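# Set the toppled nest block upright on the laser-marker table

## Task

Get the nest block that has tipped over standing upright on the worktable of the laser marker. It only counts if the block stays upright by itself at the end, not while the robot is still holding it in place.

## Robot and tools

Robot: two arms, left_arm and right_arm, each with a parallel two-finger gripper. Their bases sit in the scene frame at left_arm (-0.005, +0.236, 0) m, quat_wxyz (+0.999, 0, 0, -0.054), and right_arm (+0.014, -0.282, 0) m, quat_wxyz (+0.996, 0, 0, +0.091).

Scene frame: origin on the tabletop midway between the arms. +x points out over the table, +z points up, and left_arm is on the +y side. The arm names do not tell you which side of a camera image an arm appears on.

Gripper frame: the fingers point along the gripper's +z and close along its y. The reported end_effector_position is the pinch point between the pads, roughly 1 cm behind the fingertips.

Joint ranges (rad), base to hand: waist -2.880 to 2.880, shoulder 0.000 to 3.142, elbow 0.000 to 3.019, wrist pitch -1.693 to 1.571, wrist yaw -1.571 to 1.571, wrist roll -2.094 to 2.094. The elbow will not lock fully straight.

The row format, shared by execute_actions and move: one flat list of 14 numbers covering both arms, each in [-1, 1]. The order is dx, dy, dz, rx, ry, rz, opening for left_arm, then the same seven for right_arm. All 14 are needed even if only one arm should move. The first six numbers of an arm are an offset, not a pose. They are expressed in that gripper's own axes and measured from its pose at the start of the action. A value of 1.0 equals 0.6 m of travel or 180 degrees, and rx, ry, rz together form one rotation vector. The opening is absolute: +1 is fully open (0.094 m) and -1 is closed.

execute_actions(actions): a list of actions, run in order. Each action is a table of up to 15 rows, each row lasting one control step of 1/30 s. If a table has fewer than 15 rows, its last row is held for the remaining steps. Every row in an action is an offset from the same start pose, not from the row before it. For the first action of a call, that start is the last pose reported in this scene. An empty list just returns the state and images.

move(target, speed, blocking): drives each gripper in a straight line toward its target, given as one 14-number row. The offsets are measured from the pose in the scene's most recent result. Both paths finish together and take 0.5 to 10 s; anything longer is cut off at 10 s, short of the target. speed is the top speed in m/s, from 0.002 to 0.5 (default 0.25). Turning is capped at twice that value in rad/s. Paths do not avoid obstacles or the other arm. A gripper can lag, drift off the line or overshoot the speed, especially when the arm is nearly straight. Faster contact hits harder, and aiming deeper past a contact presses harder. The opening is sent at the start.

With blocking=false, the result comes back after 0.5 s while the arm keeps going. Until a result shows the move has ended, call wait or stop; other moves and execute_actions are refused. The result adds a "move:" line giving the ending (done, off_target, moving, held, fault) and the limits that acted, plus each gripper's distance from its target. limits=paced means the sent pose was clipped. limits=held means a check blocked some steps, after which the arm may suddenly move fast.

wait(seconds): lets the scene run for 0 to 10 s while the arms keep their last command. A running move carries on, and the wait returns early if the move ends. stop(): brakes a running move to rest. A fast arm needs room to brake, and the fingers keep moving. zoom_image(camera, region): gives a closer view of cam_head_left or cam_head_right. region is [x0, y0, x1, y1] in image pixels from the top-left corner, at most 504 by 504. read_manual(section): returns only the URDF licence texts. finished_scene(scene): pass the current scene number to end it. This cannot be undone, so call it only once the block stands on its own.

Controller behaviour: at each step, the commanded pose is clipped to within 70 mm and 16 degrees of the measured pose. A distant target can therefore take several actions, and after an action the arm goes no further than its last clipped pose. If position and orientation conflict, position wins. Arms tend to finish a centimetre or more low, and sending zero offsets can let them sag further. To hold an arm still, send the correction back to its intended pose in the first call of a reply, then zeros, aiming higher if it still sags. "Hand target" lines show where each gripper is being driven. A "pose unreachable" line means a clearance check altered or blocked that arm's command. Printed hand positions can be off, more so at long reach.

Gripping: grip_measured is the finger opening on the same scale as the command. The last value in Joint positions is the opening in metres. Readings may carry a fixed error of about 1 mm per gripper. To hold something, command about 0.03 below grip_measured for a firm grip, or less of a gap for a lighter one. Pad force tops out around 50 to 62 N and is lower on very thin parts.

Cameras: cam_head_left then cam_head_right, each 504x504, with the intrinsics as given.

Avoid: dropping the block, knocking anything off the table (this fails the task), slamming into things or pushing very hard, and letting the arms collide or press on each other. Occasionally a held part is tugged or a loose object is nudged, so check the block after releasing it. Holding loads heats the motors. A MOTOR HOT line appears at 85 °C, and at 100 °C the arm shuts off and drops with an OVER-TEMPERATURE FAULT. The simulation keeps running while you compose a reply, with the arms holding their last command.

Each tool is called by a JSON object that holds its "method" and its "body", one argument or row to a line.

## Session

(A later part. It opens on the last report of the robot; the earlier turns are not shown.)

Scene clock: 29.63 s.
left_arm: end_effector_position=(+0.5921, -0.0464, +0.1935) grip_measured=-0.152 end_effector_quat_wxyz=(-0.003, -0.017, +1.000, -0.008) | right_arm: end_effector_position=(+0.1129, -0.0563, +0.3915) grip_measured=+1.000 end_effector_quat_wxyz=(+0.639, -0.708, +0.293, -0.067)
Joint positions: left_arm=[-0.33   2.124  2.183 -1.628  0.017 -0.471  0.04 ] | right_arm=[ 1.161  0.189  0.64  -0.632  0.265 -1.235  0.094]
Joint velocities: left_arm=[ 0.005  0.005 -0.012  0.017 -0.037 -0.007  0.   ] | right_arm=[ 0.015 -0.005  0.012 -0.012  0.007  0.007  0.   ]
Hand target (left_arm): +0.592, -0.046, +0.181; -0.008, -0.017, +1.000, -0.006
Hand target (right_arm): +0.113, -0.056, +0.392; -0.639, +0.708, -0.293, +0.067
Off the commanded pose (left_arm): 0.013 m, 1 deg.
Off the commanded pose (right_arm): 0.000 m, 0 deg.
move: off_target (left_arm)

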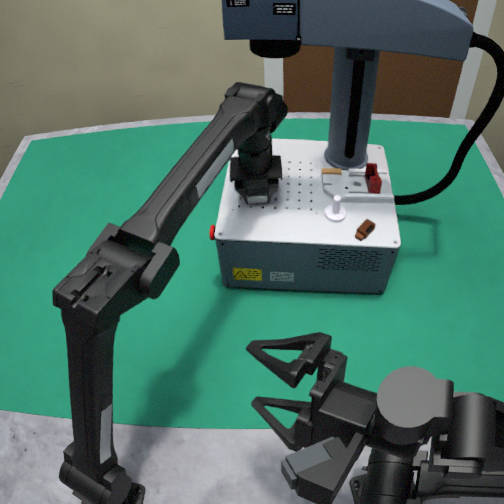

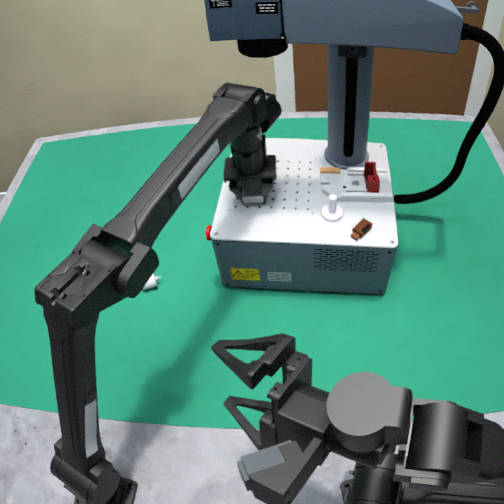

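Contact. Release and withdraw.

{"method": "move", "body": {
  "target": [0,0,-0.01,0,0,0,0.1,0,0,0,0,0,0,1],
  "speed": 0.02
}}

{"method": "move", "body": {
  "target": [0,0.03,-0.15,0,0,0,0.4,0,0,0,0,0,0,1],
  "speed": 0.1
}}

{"method": "zoom_image", "body": {
  "camera": "cam_head_right",
  "region": [200, 130, 340, 260]
}}

Scene clock: 30.87 s.
left_arm: end_effector_position=(+0.5913, -0.0460, +0.1940) grip_measured=+0.098 end_effector_quat_wxyz=(-0.004, -0.017, +1.000, -0.007) | right_arm: end_effector_position=(+0.1129, -0.0563, +0.3915) grip_measured=+1.000 end_effector_quat_wxyz=(+0.639, -0.708, +0.293, -0.067)
Joint positions: left_arm=[-0.33   2.123  2.183 -1.631  0.017 -0.471  0.052] | right_arm=[ 1.161  0.189  0.64  -0.632  0.265 -1.235  0.094]
Joint velocities: left_arm=[-0.005 -0.015 -0.002  0.002  0.007 -0.037 -0.   ] | right_arm=[ 0.005 -0.005 -0.012  0.002 -0.051 -0.022  0.   ]
Hand target (left_arm): +0.592, -0.046, +0.199; -0.003, -0.017, +1.000, -0.008
Hand target (right_arm): +0.113, -0.056, +0.392; -0.639, +0.708, -0.293, +0.067
Off the commanded pose (left_arm): 0.006 m, 0 deg.
Off the commanded pose (right_arm): 0.000 m, 0 deg.
move: done

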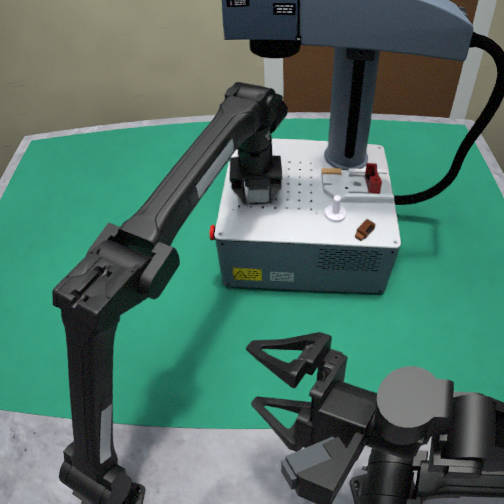

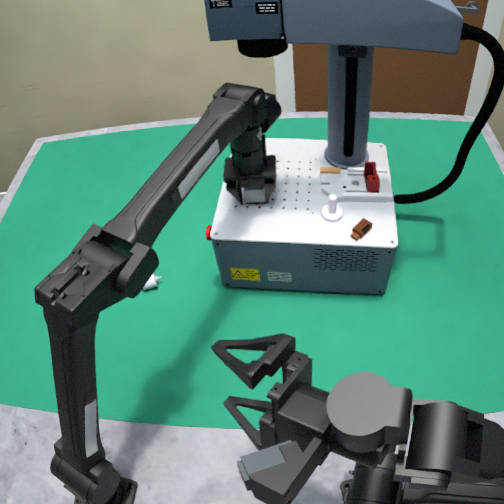

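Scene clock: 32.17 s.
left_arm: end_effector_position=(+0.5806, -0.0313, +0.2527) grip_measured=+0.398 end_effector_quat_wxyz=(+0.022, -0.015, +0.999, -0.019) | right_arm: end_effector_position=(+0.1129, -0.0563, +0.3915) grip_measured=+1.000 end_effector_quat_wxyz=(+0.639, -0.708, +0.293, -0.067)
Joint positions: left_arm=[-0.316  2.037  2.194 -1.673  0.017 -0.455  0.066] | right_arm=[ 1.161  0.189  0.64  -0.632  0.265 -1.235  0.094]
Joint velocities: left_arm=[-0.005  0.005 -0.007  0.002 -0.007  0.051 -0.   ] | right_arm=[ 0.005 -0.015  0.002  0.002 -0.051 -0.022  0.   ]
Hand target (left_arm): +0.590, -0.027, +0.283; +0.050, -0.017, +0.998, -0.032
Hand target (right_arm): +0.113, -0.056, +0.392; -0.639, +0.708, -0.293, +0.067
Off the commanded pose (left_arm): 0.033 m, 3 deg.
Off the commanded pose (right_arm): 0.000 m, 0 deg.
joint sent to its limit (left arm) — the command would take joint 4 (wrist pitch) past its lower limit, so that joint was sent only as far as its limit.
move: off_target (left_arm)

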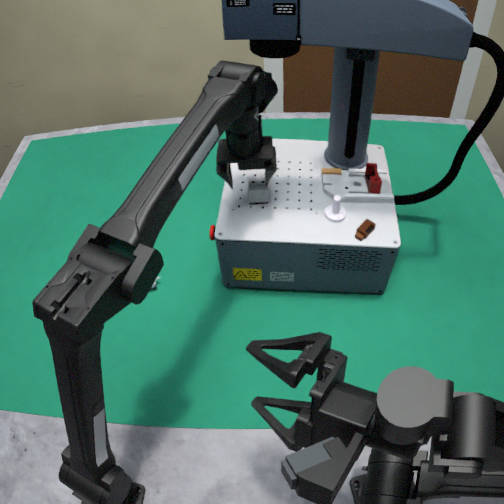

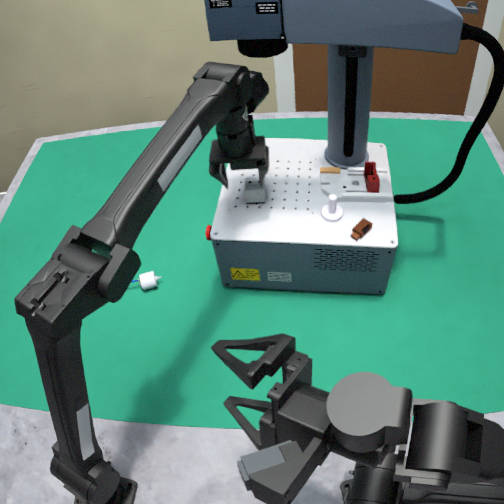

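Region (200, 130, 340, 260) of cam_head_right's 504x504 image, scaled by 3.600, with more detail than that image has; it fills the top 468 rows of this view, and the rest is white.

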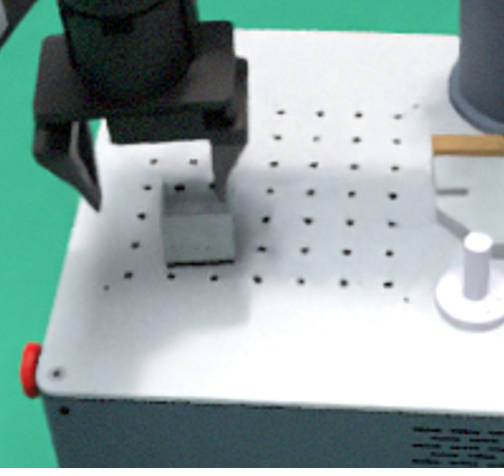

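Upright, with the dark base down.

{"method": "finished_scene", "body": {
  "scene": 1
}}

The scene is finished: the task was done.


## Next scene

The same job, from a new start.

{"method": "execute_actions", "body": {
  "actions": []
}}

Scene clock: 0.00 s.
left_arm: end_effector_position=(+0.5339, -0.1976, +0.3926) grip_measured=+1.000 end_effector_quat_wxyz=(+0.389, -0.015, +0.905, +0.173) | right_arm: end_effector_position=(+0.6681, -0.5917, +0.2689) grip_measured=+1.000 end_effector_quat_wxyz=(+0.592, +0.456, +0.631, -0.210)
Joint positions: left_arm=[-0.755  2.09   2.485 -1.651 -0.835 -0.756  0.094] | right_arm=[-0.479  1.78   1.343  0.168  0.653  0.452  0.094]
Joint velocities: left_arm=[-0.005 -0.005 -0.002 -0.017 -0.095 -0.007  0.   ] | right_arm=[-0.015  0.024 -0.032 -0.002  0.066  0.007  0.   ]
Hand target (left_arm): +0.533, -0.196, +0.411; +0.401, -0.024, +0.902, +0.158
Hand target (right_arm): +0.674, -0.594, +0.275; +0.597, +0.456, +0.626, -0.208

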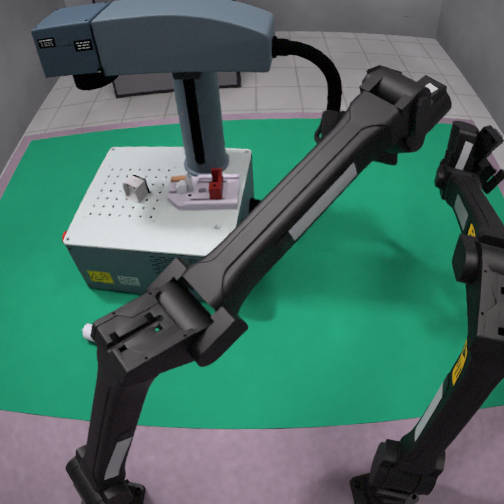

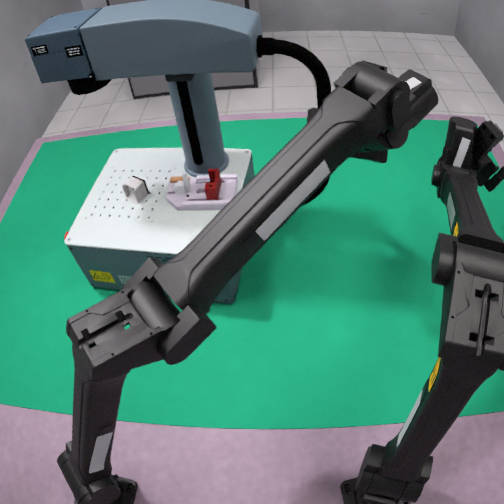

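{"method": "zoom_image", "body": {
  "camera": "cam_head_left",
  "region": [60, 140, 200, 250]
}}

{"method": "zoom_image", "body": {
  "camera": "cam_head_right",
  "region": [60, 140, 200, 250]
}}

Region (60, 140, 200, 250) of cam_head_left's 504x504 image, scaled by 3.600, with more detail than that image has; it fills the top 396 rows of this view, and the rest is white.

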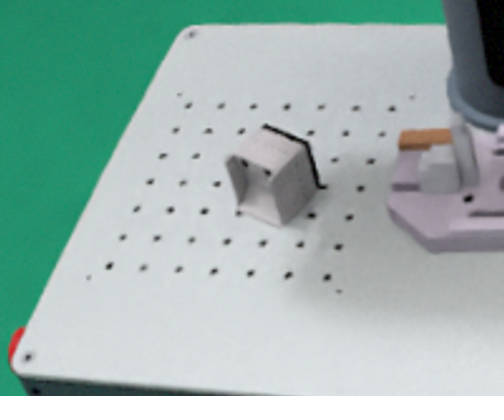

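Region (60, 140, 200, 250) of cam_head_right's 504x504 image, scaled by 3.600, with more detail than that image has; it fills the top 396 rows of this view, and the rest is white.

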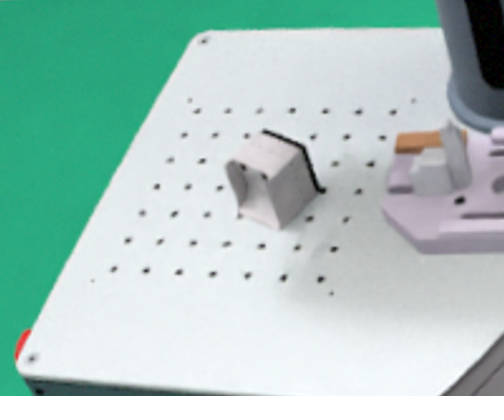

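{"method": "move", "body": {
  "target": [0.323,0.685,0.208,0.249,-0.126,0.053,1,0,0,0,0,0,0,1],
  "speed": 0.35
}}

Scene clock: 4.50 s.
left_arm: end_effector_position=(+0.4193, +0.2535, +0.3009) grip_measured=+1.000 end_effector_quat_wxyz=(+0.515, +0.232, +0.811, -0.154) | right_arm: end_effector_position=(+0.6681, -0.5917, +0.2689) grip_measured=+1.000 end_effector_quat_wxyz=(+0.592, +0.456, +0.631, -0.210)
Joint positions: left_arm=[ 0.442  1.002  0.823 -0.467  0.793  0.481  0.094] | right_arm=[-0.479  1.78   1.343  0.168  0.653  0.452  0.094]
Joint velocities: left_arm=[-0.005 -0.005  0.007 -0.002 -0.007  0.022  0.   ] | right_arm=[-0.005 -0.005  0.007  0.002 -0.051  0.037  0.   ]
Hand target (left_arm): +0.419, +0.250, +0.302; +0.514, +0.241, +0.808, -0.155
Hand target (right_arm): +0.668, -0.592, +0.269; +0.592, +0.456, +0.631, -0.210
Off the commanded pose (left_arm): 0.004 m, 1 deg.
Off the commanded pose (right_arm): 0.000 m, 0 deg.
move: done; limits=paced

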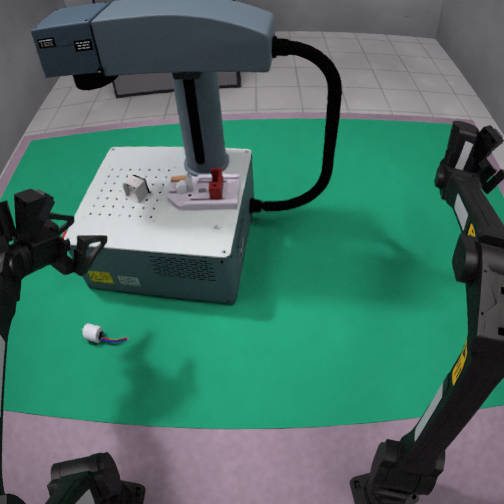

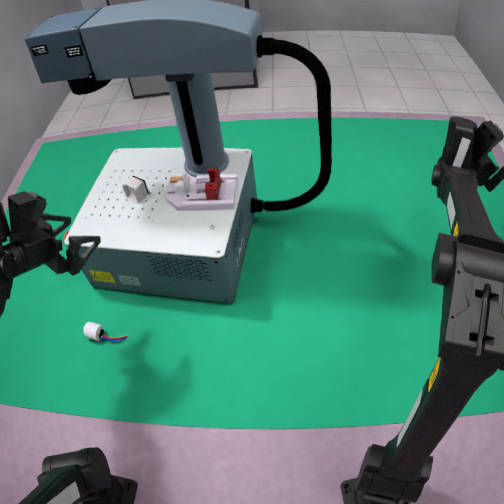

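{"method": "move", "body": {
  "target": [0,0.117,0.298,0,0,0,1,0,0,0,0,0,0,1],
  "speed": 0.2
}}

{"method": "zoom_image", "body": {
  "camera": "cam_head_left",
  "region": [60, 140, 200, 250]
}}

{"method": "zoom_image", "body": {
  "camera": "cam_head_right",
  "region": [60, 140, 200, 250]
}}

Scene clock: 6.37 s.
left_arm: end_effector_position=(+0.5704, +0.2295, +0.1961) grip_measured=+1.000 end_effector_quat_wxyz=(+0.490, +0.226, +0.826, -0.162) | right_arm: end_effector_position=(+0.6681, -0.5917, +0.2689) grip_measured=+1.000 end_effector_quat_wxyz=(+0.592, +0.456, +0.631, -0.210)
Joint positions: left_arm=[ 0.279  1.507  0.979 -0.101  0.653  0.364  0.094] | right_arm=[-0.479  1.78   1.343  0.168  0.653  0.452  0.094]
Joint velocities: left_arm=[-0.005 -0.005 -0.017 -0.017 -0.022 -0.037  0.   ] | right_arm=[ 0.005 -0.015 -0.007  0.007 -0.051  0.022  0.   ]
Hand target (left_arm): +0.590, +0.227, +0.227; +0.515, +0.232, +0.811, -0.154
Hand target (right_arm): +0.668, -0.592, +0.269; +0.592, +0.456, +0.631, -0.210
Off the commanded pose (left_arm): 0.037 m, 4 deg.
Off the commanded pose (right_arm): 0.000 m, 0 deg.
move: off_target (left_arm)

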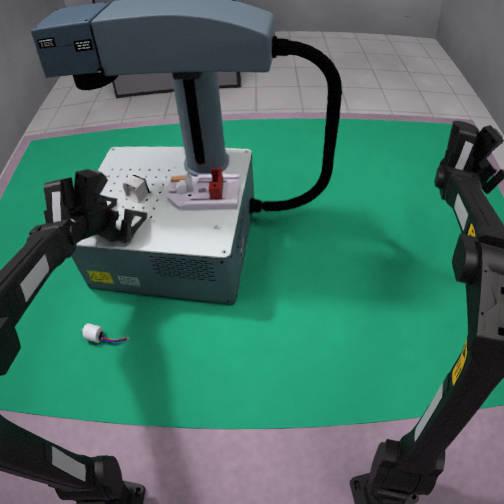

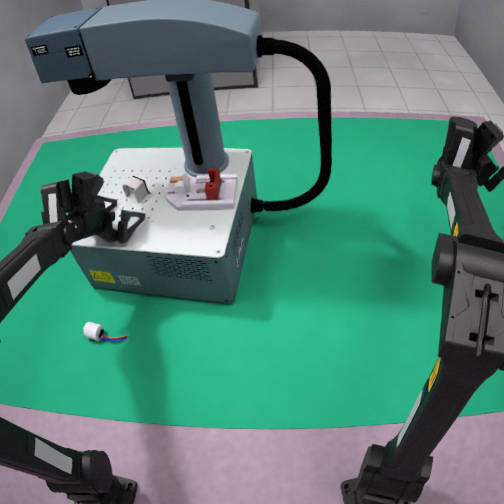

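Region (60, 140, 200, 250) of cam_head_left's 504x504 image, scaled by 3.600, with more detail than that image has; it fills the top 396 rows of this view, and the rest is white.

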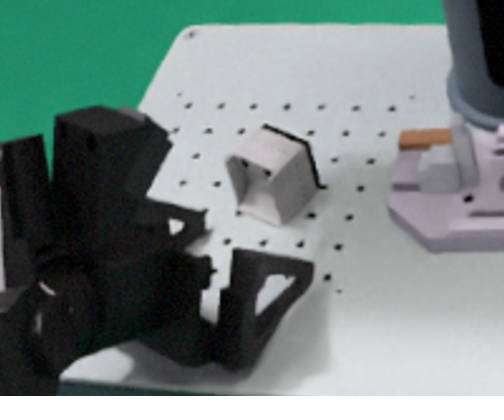

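Region (60, 140, 200, 250) of cam_head_right's 504x504 image, scaled by 3.600, with more detail than that image has; it fills the top 396 rows of this view, and the rest is white.

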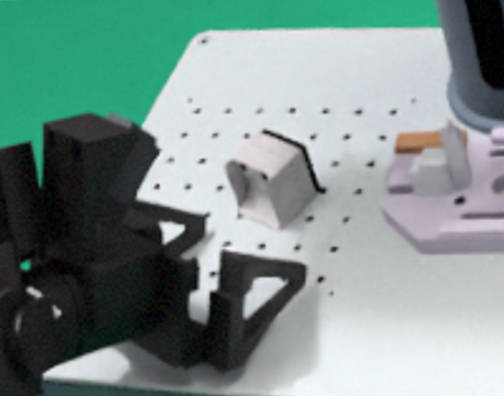

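{"method": "move", "body": {
  "target": [-0.06,0.075,0.005,0,-0.02,0,1,0,0,0,0,0,0,1],
  "speed": 0.06
}}

{"method": "zoom_image", "body": {
  "camera": "cam_head_left",
  "region": [60, 140, 200, 250]
}}

Scene clock: 8.37 s.
left_arm: end_effector_position=(+0.5911, +0.2466, +0.1979) grip_measured=+1.000 end_effector_quat_wxyz=(+0.496, +0.223, +0.820, -0.178) | right_arm: end_effector_position=(+0.6681, -0.5917, +0.2689) grip_measured=+1.000 end_effector_quat_wxyz=(+0.592, +0.456, +0.631, -0.210)
Joint positions: left_arm=[ 0.315  1.57   1.045 -0.101  0.712  0.363  0.094] | right_arm=[-0.479  1.78   1.343  0.168  0.653  0.452  0.094]
Joint velocities: left_arm=[-0.015 -0.005  0.007 -0.027  0.022 -0.007  0.   ] | right_arm=[ 0.005 -0.015 -0.012 -0.012  0.051  0.095  0.   ]
Hand target (left_arm): +0.609, +0.258, +0.225; +0.516, +0.221, +0.810, -0.169
Hand target (right_arm): +0.668, -0.592, +0.269; +0.592, +0.456, +0.631, -0.210
Off the commanded pose (left_arm): 0.035 m, 3 deg.
Off the commanded pose (right_arm): 0.000 m, 0 deg.
move: off_target (left_arm)

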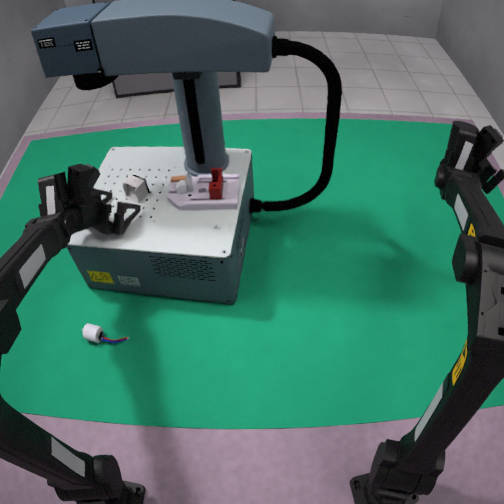

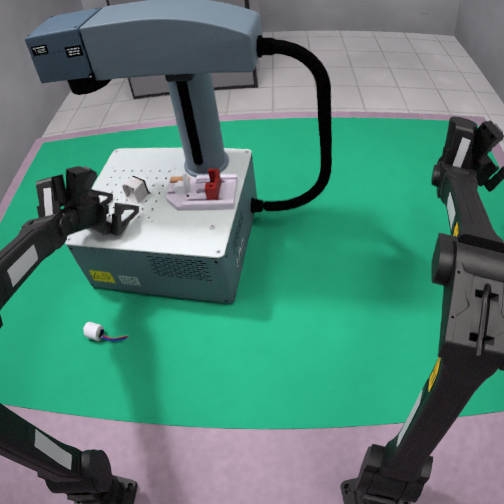

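Region (60, 140, 200, 250) of cam_head_left's 504x504 image, scaled by 3.600, with more detail than that image has; it fills the top 396 rows of this view, and the rest is white.

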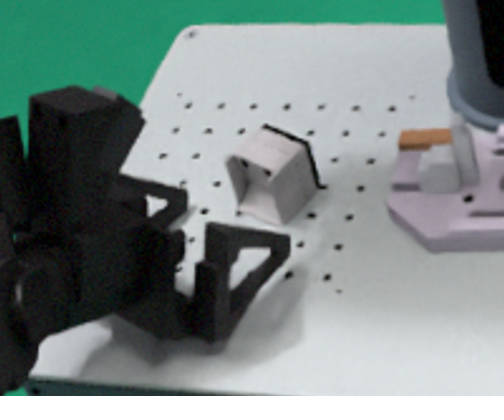

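{"method": "move", "body": {
  "target": [-0.087,0.038,0.072,0,-0.015,0,1,0,0,0,0,0,0,1],
  "speed": 0.05
}}

{"method": "zoom_image", "body": {
  "camera": "cam_head_left",
  "region": [60, 140, 200, 250]
}}

Scene clock: 10.70 s.
left_arm: end_effector_position=(+0.6349, +0.2382, +0.1995) grip_measured=+1.000 end_effector_quat_wxyz=(+0.496, +0.213, +0.820, -0.188) | right_arm: end_effector_position=(+0.6681, -0.5917, +0.2689) grip_measured=+1.000 end_effector_quat_wxyz=(+0.592, +0.456, +0.631, -0.210)
Joint positions: left_arm=[ 0.284  1.667  1.164 -0.101  0.696  0.308  0.094] | right_arm=[-0.479  1.78   1.343  0.168  0.653  0.452  0.094]
Joint velocities: left_arm=[-0.015 -0.005  0.002 -0.002 -0.022 -0.037  0.   ] | right_arm=[-0.005  0.005  0.017  0.007 -0.095 -0.037  0.   ]
Hand target (left_arm): +0.654, +0.233, +0.224; +0.515, +0.219, +0.808, -0.184
Hand target (right_arm): +0.668, -0.592, +0.269; +0.592, +0.456, +0.631, -0.210
Off the commanded pose (left_arm): 0.033 m, 3 deg.
Off the commanded pose (right_arm): 0.000 m, 0 deg.
move: off_target (left_arm)

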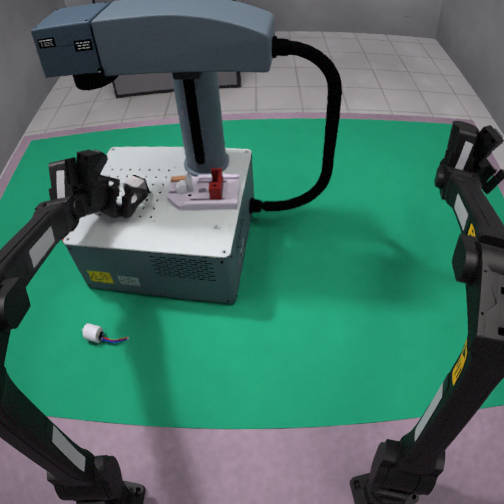

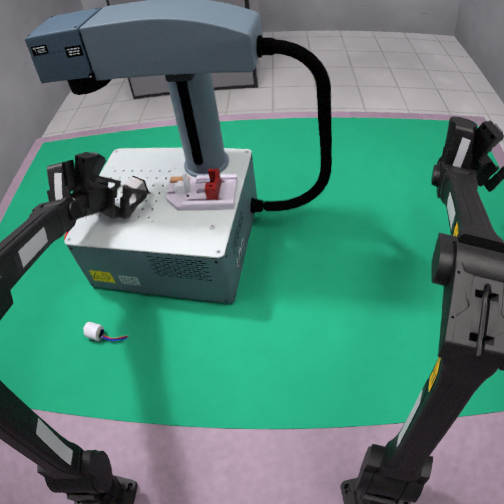

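Region (60, 140, 200, 250) of cam_head_left's 504x504 image, scaled by 3.600, with more detail than that image has; it fills the top 396 rows of this view, and the rest is white.

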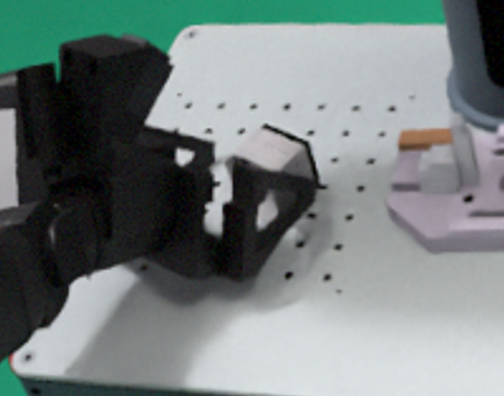

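{"method": "move", "body": {
  "target": [-0.058,-0.011,0.027,0,-0.015,0,1,0,0,0,0,0,0,1],
  "speed": 0.04
}}

{"method": "move", "body": {
  "target": [-0.05,0,0.01,0,-0.015,0,-0.2,0,0,0,0,0,0,1],
  "speed": 0.04
}}

{"method": "zoom_image", "body": {
  "camera": "cam_head_left",
  "region": [60, 140, 200, 250]
}}

Scene clock: 12.30 s.
left_arm: end_effector_position=(+0.6381, +0.2239, +0.2010) grip_measured=+1.000 end_effector_quat_wxyz=(+0.496, +0.202, +0.821, -0.197) | right_arm: end_effector_position=(+0.6681, -0.5917, +0.2689) grip_measured=+1.000 end_effector_quat_wxyz=(+0.592, +0.456, +0.631, -0.210)
Joint positions: left_arm=[ 0.258  1.668  1.164 -0.082  0.679  0.258  0.094] | right_arm=[-0.479  1.78   1.343  0.168  0.653  0.452  0.094]
Joint velocities: left_arm=[ 0.005 -0.005  0.012 -0.002  0.022 -0.007  0.   ] | right_arm=[-0.005  0.005  0.007  0.002 -0.037  0.007  0.   ]
Hand target (left_arm): +0.656, +0.219, +0.224; +0.516, +0.208, +0.808, -0.193
Hand target (right_arm): +0.668, -0.592, +0.269; +0.592, +0.456, +0.631, -0.210
Off the commanded pose (left_arm): 0.031 m, 3 deg.
Off the commanded pose (right_arm): 0.000 m, 0 deg.
move: off_target (left_arm)

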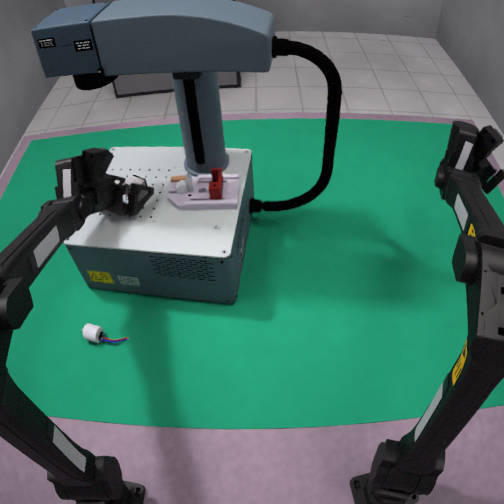

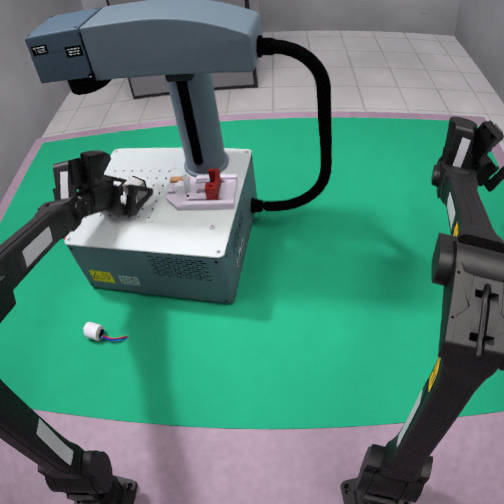

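Scene clock: 13.30 s.
left_arm: end_effector_position=(+0.6387, +0.2240, +0.2019) grip_measured=-0.155 end_effector_quat_wxyz=(+0.494, +0.189, +0.824, -0.205) | right_arm: end_effector_position=(+0.6681, -0.5917, +0.2689) grip_measured=+1.000 end_effector_quat_wxyz=(+0.592, +0.456, +0.631, -0.210)
Joint positions: left_arm=[ 0.258  1.668  1.164 -0.077  0.679  0.224  0.04 ] | right_arm=[-0.479  1.78   1.343  0.168  0.653  0.452  0.094]
Joint velocities: left_arm=[-0.005 -0.005  0.002  0.002 -0.066  0.007 -0.001] | right_arm=[-0.005 -0.005  0.002 -0.007 -0.095 -0.022  0.   ]
Hand target (left_arm): +0.654, +0.216, +0.225; +0.515, +0.197, +0.809, -0.202
Hand target (right_arm): +0.668, -0.592, +0.269; +0.592, +0.456, +0.631, -0.210
Off the commanded pose (left_arm): 0.030 m, 3 deg.
Off the commanded pose (right_arm): 0.000 m, 0 deg.
move: off_target (left_arm)

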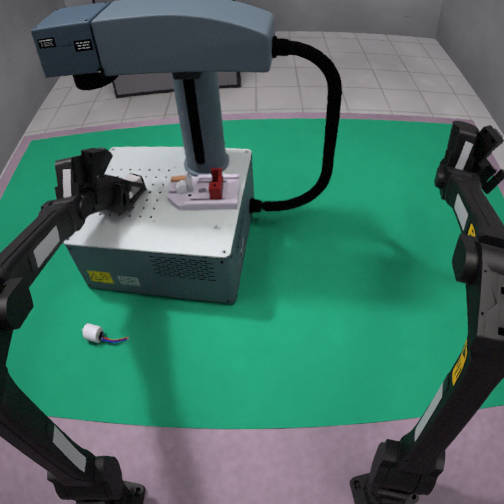

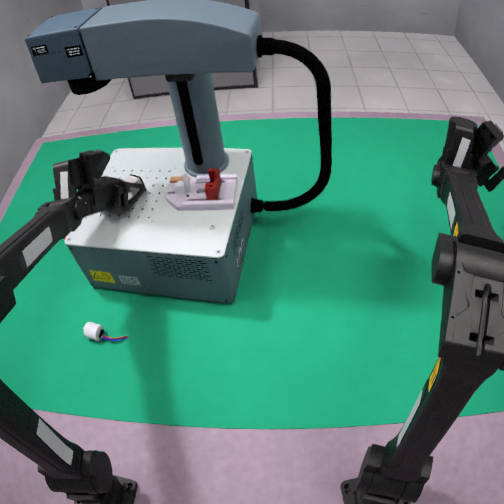

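Region (60, 140, 200, 250) of cam_head_left's 504x504 image, scaled by 3.600, with more detail than that image has; it fills the top 396 rows of this view, and the rest is white.

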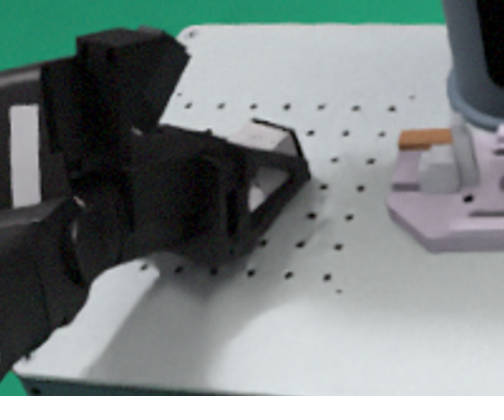

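{"method": "move", "body": {
  "target": [-0.103,-0.085,-0.048,0.054,0.485,0.309,-0.2,0,0,0,0,0,0,1],
  "speed": 0.25
}}

{"method": "zoom_image", "body": {
  "camera": "cam_head_left",
  "region": [60, 100, 240, 250]
}}

Scene clock: 18.73 s.
left_arm: end_effector_position=(+0.6139, +0.2281, +0.2346) grip_measured=-0.155 end_effector_quat_wxyz=(-0.136, +0.624, +0.750, +0.170) | right_arm: end_effector_position=(+0.6681, -0.5917, +0.2689) grip_measured=+1.000 end_effector_quat_wxyz=(+0.592, +0.456, +0.631, -0.210)
Joint positions: left_arm=[-0.023  2.012  2.065 -1.675 -0.437  1.246  0.04 ] | right_arm=[-0.479  1.78   1.343  0.168  0.653  0.452  0.094]
Joint velocities: left_arm=[-0.015  0.005  0.007  0.022  0.007 -0.007  0.   ] | right_arm=[ 0.005 -0.005  0.012 -0.007 -0.007 -0.051  0.   ]
Hand target (left_arm): +0.617, +0.191, +0.275; -0.100, +0.644, +0.733, +0.196
Hand target (right_arm): +0.668, -0.592, +0.269; +0.592, +0.456, +0.631, -0.210
Off the commanded pose (left_arm): 0.058 m, 5 deg.
Off the commanded pose (right_arm): 0.000 m, 0 deg.
joint sent to its limit (left arm) — the command would take joint 4 (wrist pitch) past its lower limit, so that joint was sent only as far as its limit.
move: off_target (left_arm)

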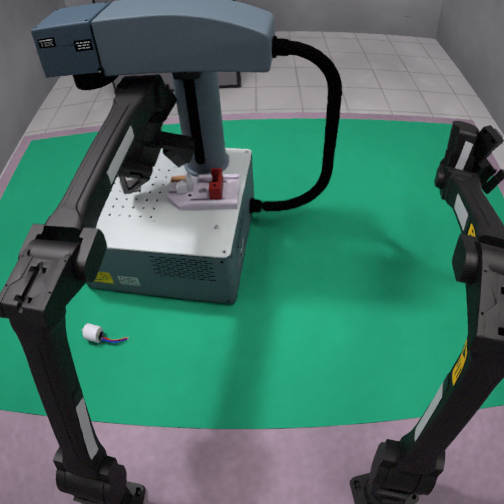

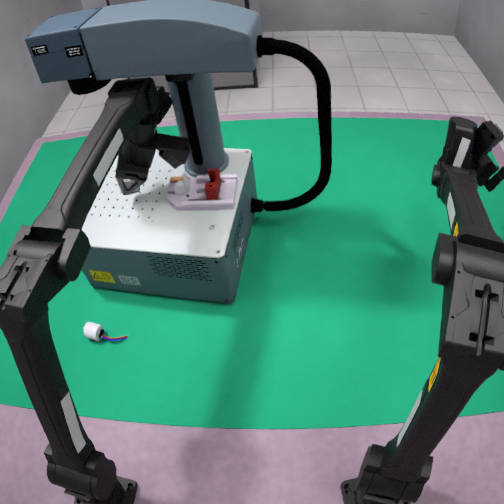

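Region (60, 100, 240, 250) of cam_head_left's 504x504 image, scaled by 2.800, with more detail than that image has.

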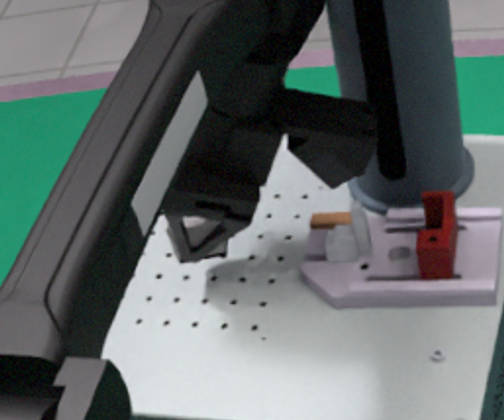

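{"method": "move", "body": {
  "target": [-0.024,-0.005,0.053,0,0,0,-0.2,0,0,0,0,0,0,1],
  "speed": 0.03
}}

{"method": "zoom_image", "body": {
  "camera": "cam_head_left",
  "region": [60, 100, 240, 250]
}}

Scene clock: 21.60 s.
left_arm: end_effector_position=(+0.6125, +0.2295, +0.1996) grip_measured=-0.155 end_effector_quat_wxyz=(-0.140, +0.625, +0.749, +0.168) | right_arm: end_effector_position=(+0.6681, -0.5917, +0.2689) grip_measured=+1.000 end_effector_quat_wxyz=(+0.592, +0.456, +0.631, -0.210)
Joint positions: left_arm=[-0.021  2.012  1.973 -1.591 -0.437  1.249  0.04 ] | right_arm=[-0.479  1.78   1.343  0.168  0.653  0.452  0.094]
Joint velocities: left_arm=[-0.005 -0.005  0.012 -0.007 -0.022 -0.051  0.001] | right_arm=[-0.015  0.005  0.002  0.017  0.037 -0.037  0.   ]
Hand target (left_arm): +0.613, +0.229, +0.199; -0.136, +0.624, +0.750, +0.170
Hand target (right_arm): +0.668, -0.592, +0.269; +0.592, +0.456, +0.631, -0.210
Off the commanded pose (left_arm): 0.002 m, 1 deg.
Off the commanded pose (right_arm): 0.000 m, 0 deg.
move: done

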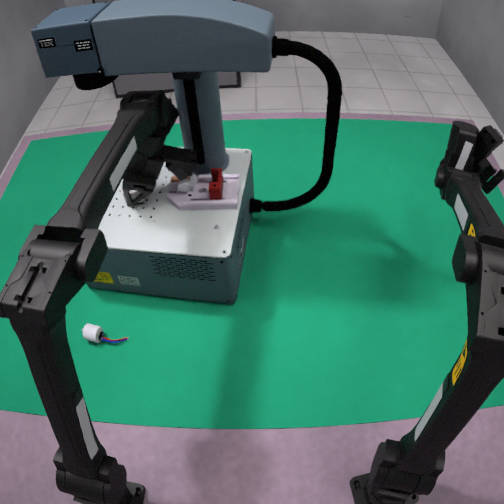

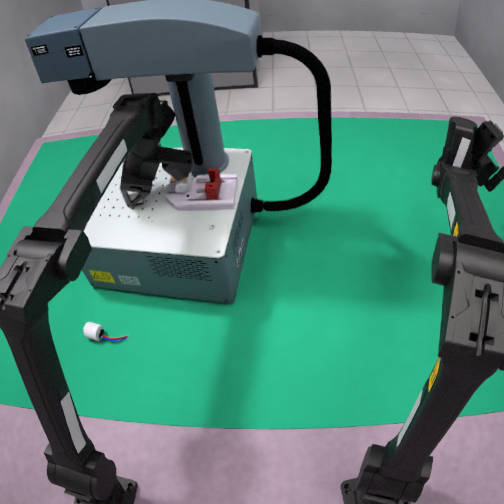

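Region (60, 100, 240, 250) of cam_head_left's 504x504 image, scaled by 2.800, with more detail than that image has.

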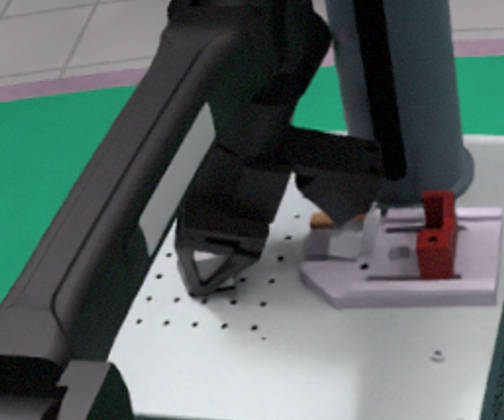

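{"method": "move", "body": {
  "target": [-0.01,-0.002,0.022,0,0,0,-0.17,0,0,0,0,0,0,1],
  "speed": 0.02
}}

Scene clock: 22.83 s.
left_arm: end_effector_position=(+0.6121, +0.2296, +0.1957) grip_measured=-0.154 end_effector_quat_wxyz=(-0.138, +0.625, +0.750, +0.169) | right_arm: end_effector_position=(+0.6681, -0.5917, +0.2689) grip_measured=+1.000 end_effector_quat_wxyz=(+0.592, +0.456, +0.631, -0.210)
Joint positions: left_arm=[-0.021  2.009  1.958 -1.575 -0.437  1.249  0.04 ] | right_arm=[-0.479  1.78   1.343  0.168  0.653  0.452  0.094]
Joint velocities: left_arm=[-0.015  0.005 -0.002  0.002 -0.051  0.066  0.   ] | right_arm=[-0.005  0.005  0.012  0.002  0.007 -0.007  0.   ]
Hand target (left_arm): +0.612, +0.230, +0.185; -0.140, +0.625, +0.749, +0.168
Hand target (right_arm): +0.668, -0.592, +0.269; +0.592, +0.456, +0.631, -0.210
Off the commanded pose (left_arm): 0.011 m, 0 deg.
Off the commanded pose (right_arm): 0.000 m, 0 deg.
move: off_target (left_arm)

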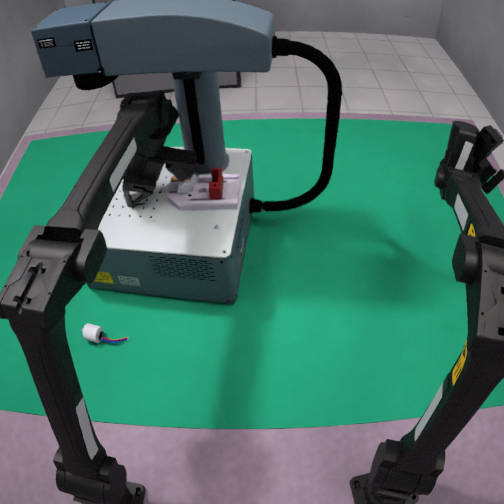

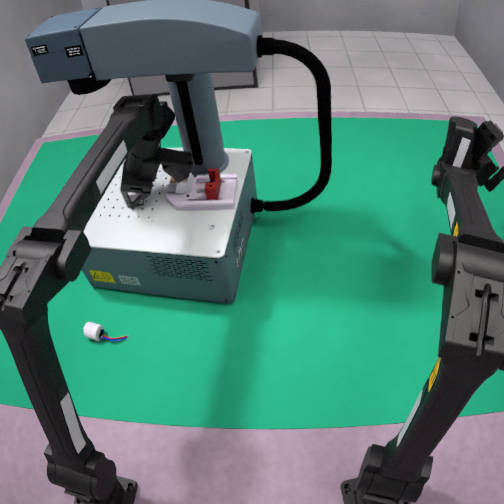

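{"method": "move", "body": {
  "target": [0.004,0,-0.008,0,0,0,0.3,0,0,0,0,0,0,1],
  "speed": 0.02
}}

{"method": "move", "body": {
  "target": [0.13,0,-0.02,0,0,0,0.3,0,0,0,0,0,0,1],
  "speed": 0.08
}}

{"method": "zoom_image", "body": {
  "camera": "cam_head_left",
  "region": [60, 100, 240, 250]
}}

Scene clock: 24.27 s.
left_arm: end_effector_position=(+0.6114, +0.2303, +0.1967) grip_measured=+0.298 end_effector_quat_wxyz=(-0.140, +0.625, +0.749, +0.170) | right_arm: end_effector_position=(+0.6681, -0.5917, +0.2689) grip_measured=+1.000 end_effector_quat_wxyz=(+0.592, +0.456, +0.631, -0.210)
Joint positions: left_arm=[-0.021  2.008  1.958 -1.578 -0.441  1.249  0.061] | right_arm=[-0.479  1.78   1.343  0.168  0.653  0.452  0.094]
Joint velocities: left_arm=[-0.015  0.015 -0.007 -0.017  0.022  0.081  0.001] | right_arm=[-0.015 -0.015  0.002  0.007  0.022  0.037  0.   ]
Hand target (left_arm): +0.612, +0.230, +0.201; -0.138, +0.625, +0.750, +0.169
Hand target (right_arm): +0.668, -0.592, +0.269; +0.592, +0.456, +0.631, -0.210
Off the commanded pose (left_arm): 0.004 m, 0 deg.
Off the commanded pose (right_arm): 0.000 m, 0 deg.
move: done

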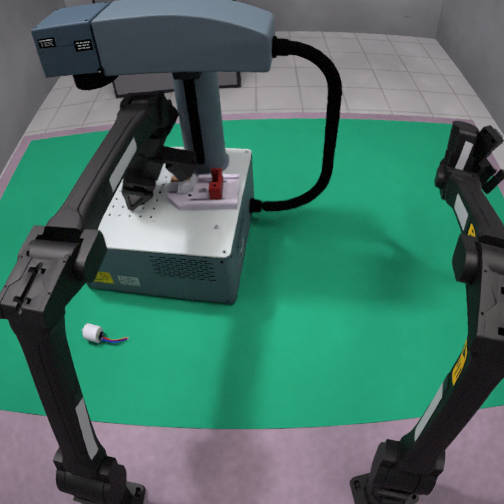

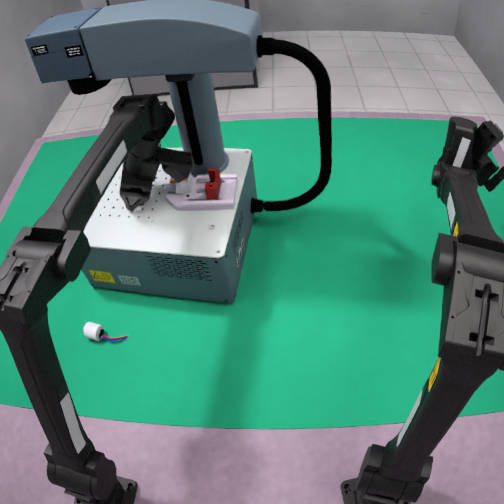

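Scene clock: 25.63 s.
left_arm: end_effector_position=(+0.6009, +0.2882, +0.2258) grip_measured=+0.298 end_effector_quat_wxyz=(-0.145, +0.625, +0.749, +0.165) | right_arm: end_effector_position=(+0.6681, -0.5917, +0.2689) grip_measured=+1.000 end_effector_quat_wxyz=(+0.592, +0.456, +0.631, -0.210)
Joint positions: left_arm=[ 0.073  1.959  1.958 -1.598 -0.442  1.351  0.061] | right_arm=[-0.479  1.78   1.343  0.168  0.653  0.452  0.094]
Joint velocities: left_arm=[-0.005 -0.005 -0.002 -0.012 -0.022 -0.022  0.001] | right_arm=[-0.005 -0.015 -0.007 -0.012 -0.022  0.066  0.   ]
Hand target (left_arm): +0.598, +0.294, +0.241; -0.140, +0.625, +0.749, +0.170
Hand target (right_arm): +0.668, -0.592, +0.269; +0.592, +0.456, +0.631, -0.210
Off the commanded pose (left_arm): 0.016 m, 1 deg.
Off the commanded pose (right_arm): 0.000 m, 0 deg.
move: off_target (left_arm)

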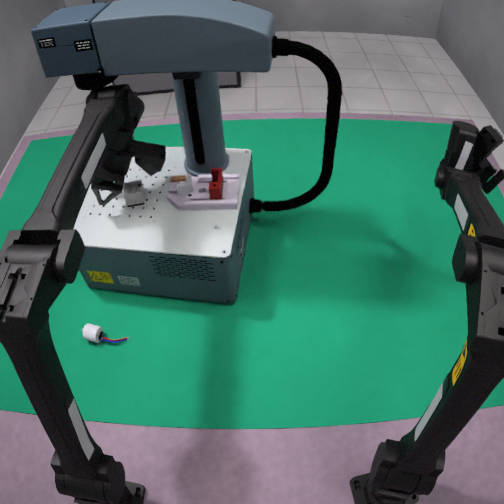

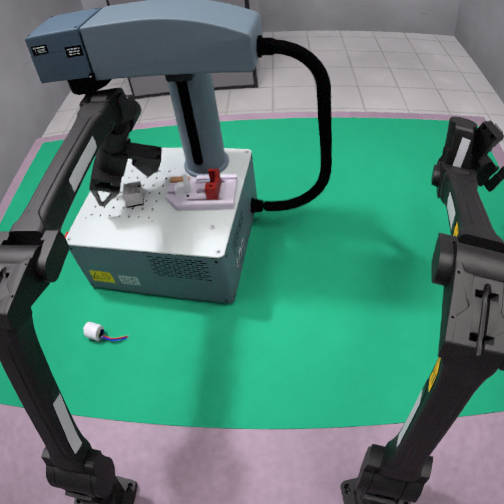

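Region (60, 100, 240, 250) of cam_head_left's 504x504 image, scaled by 2.800, with more detail than that image has.

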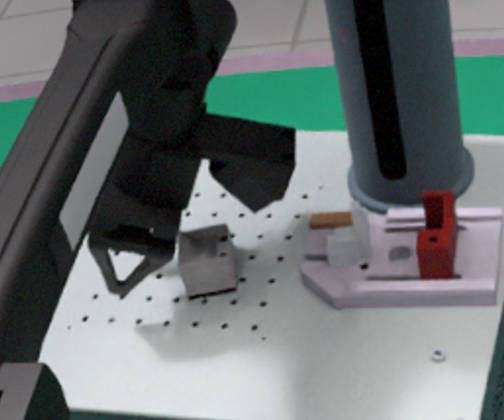

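{"method": "finished_scene", "body": {
  "scene": 2
}}

The scene is finished: the task was done.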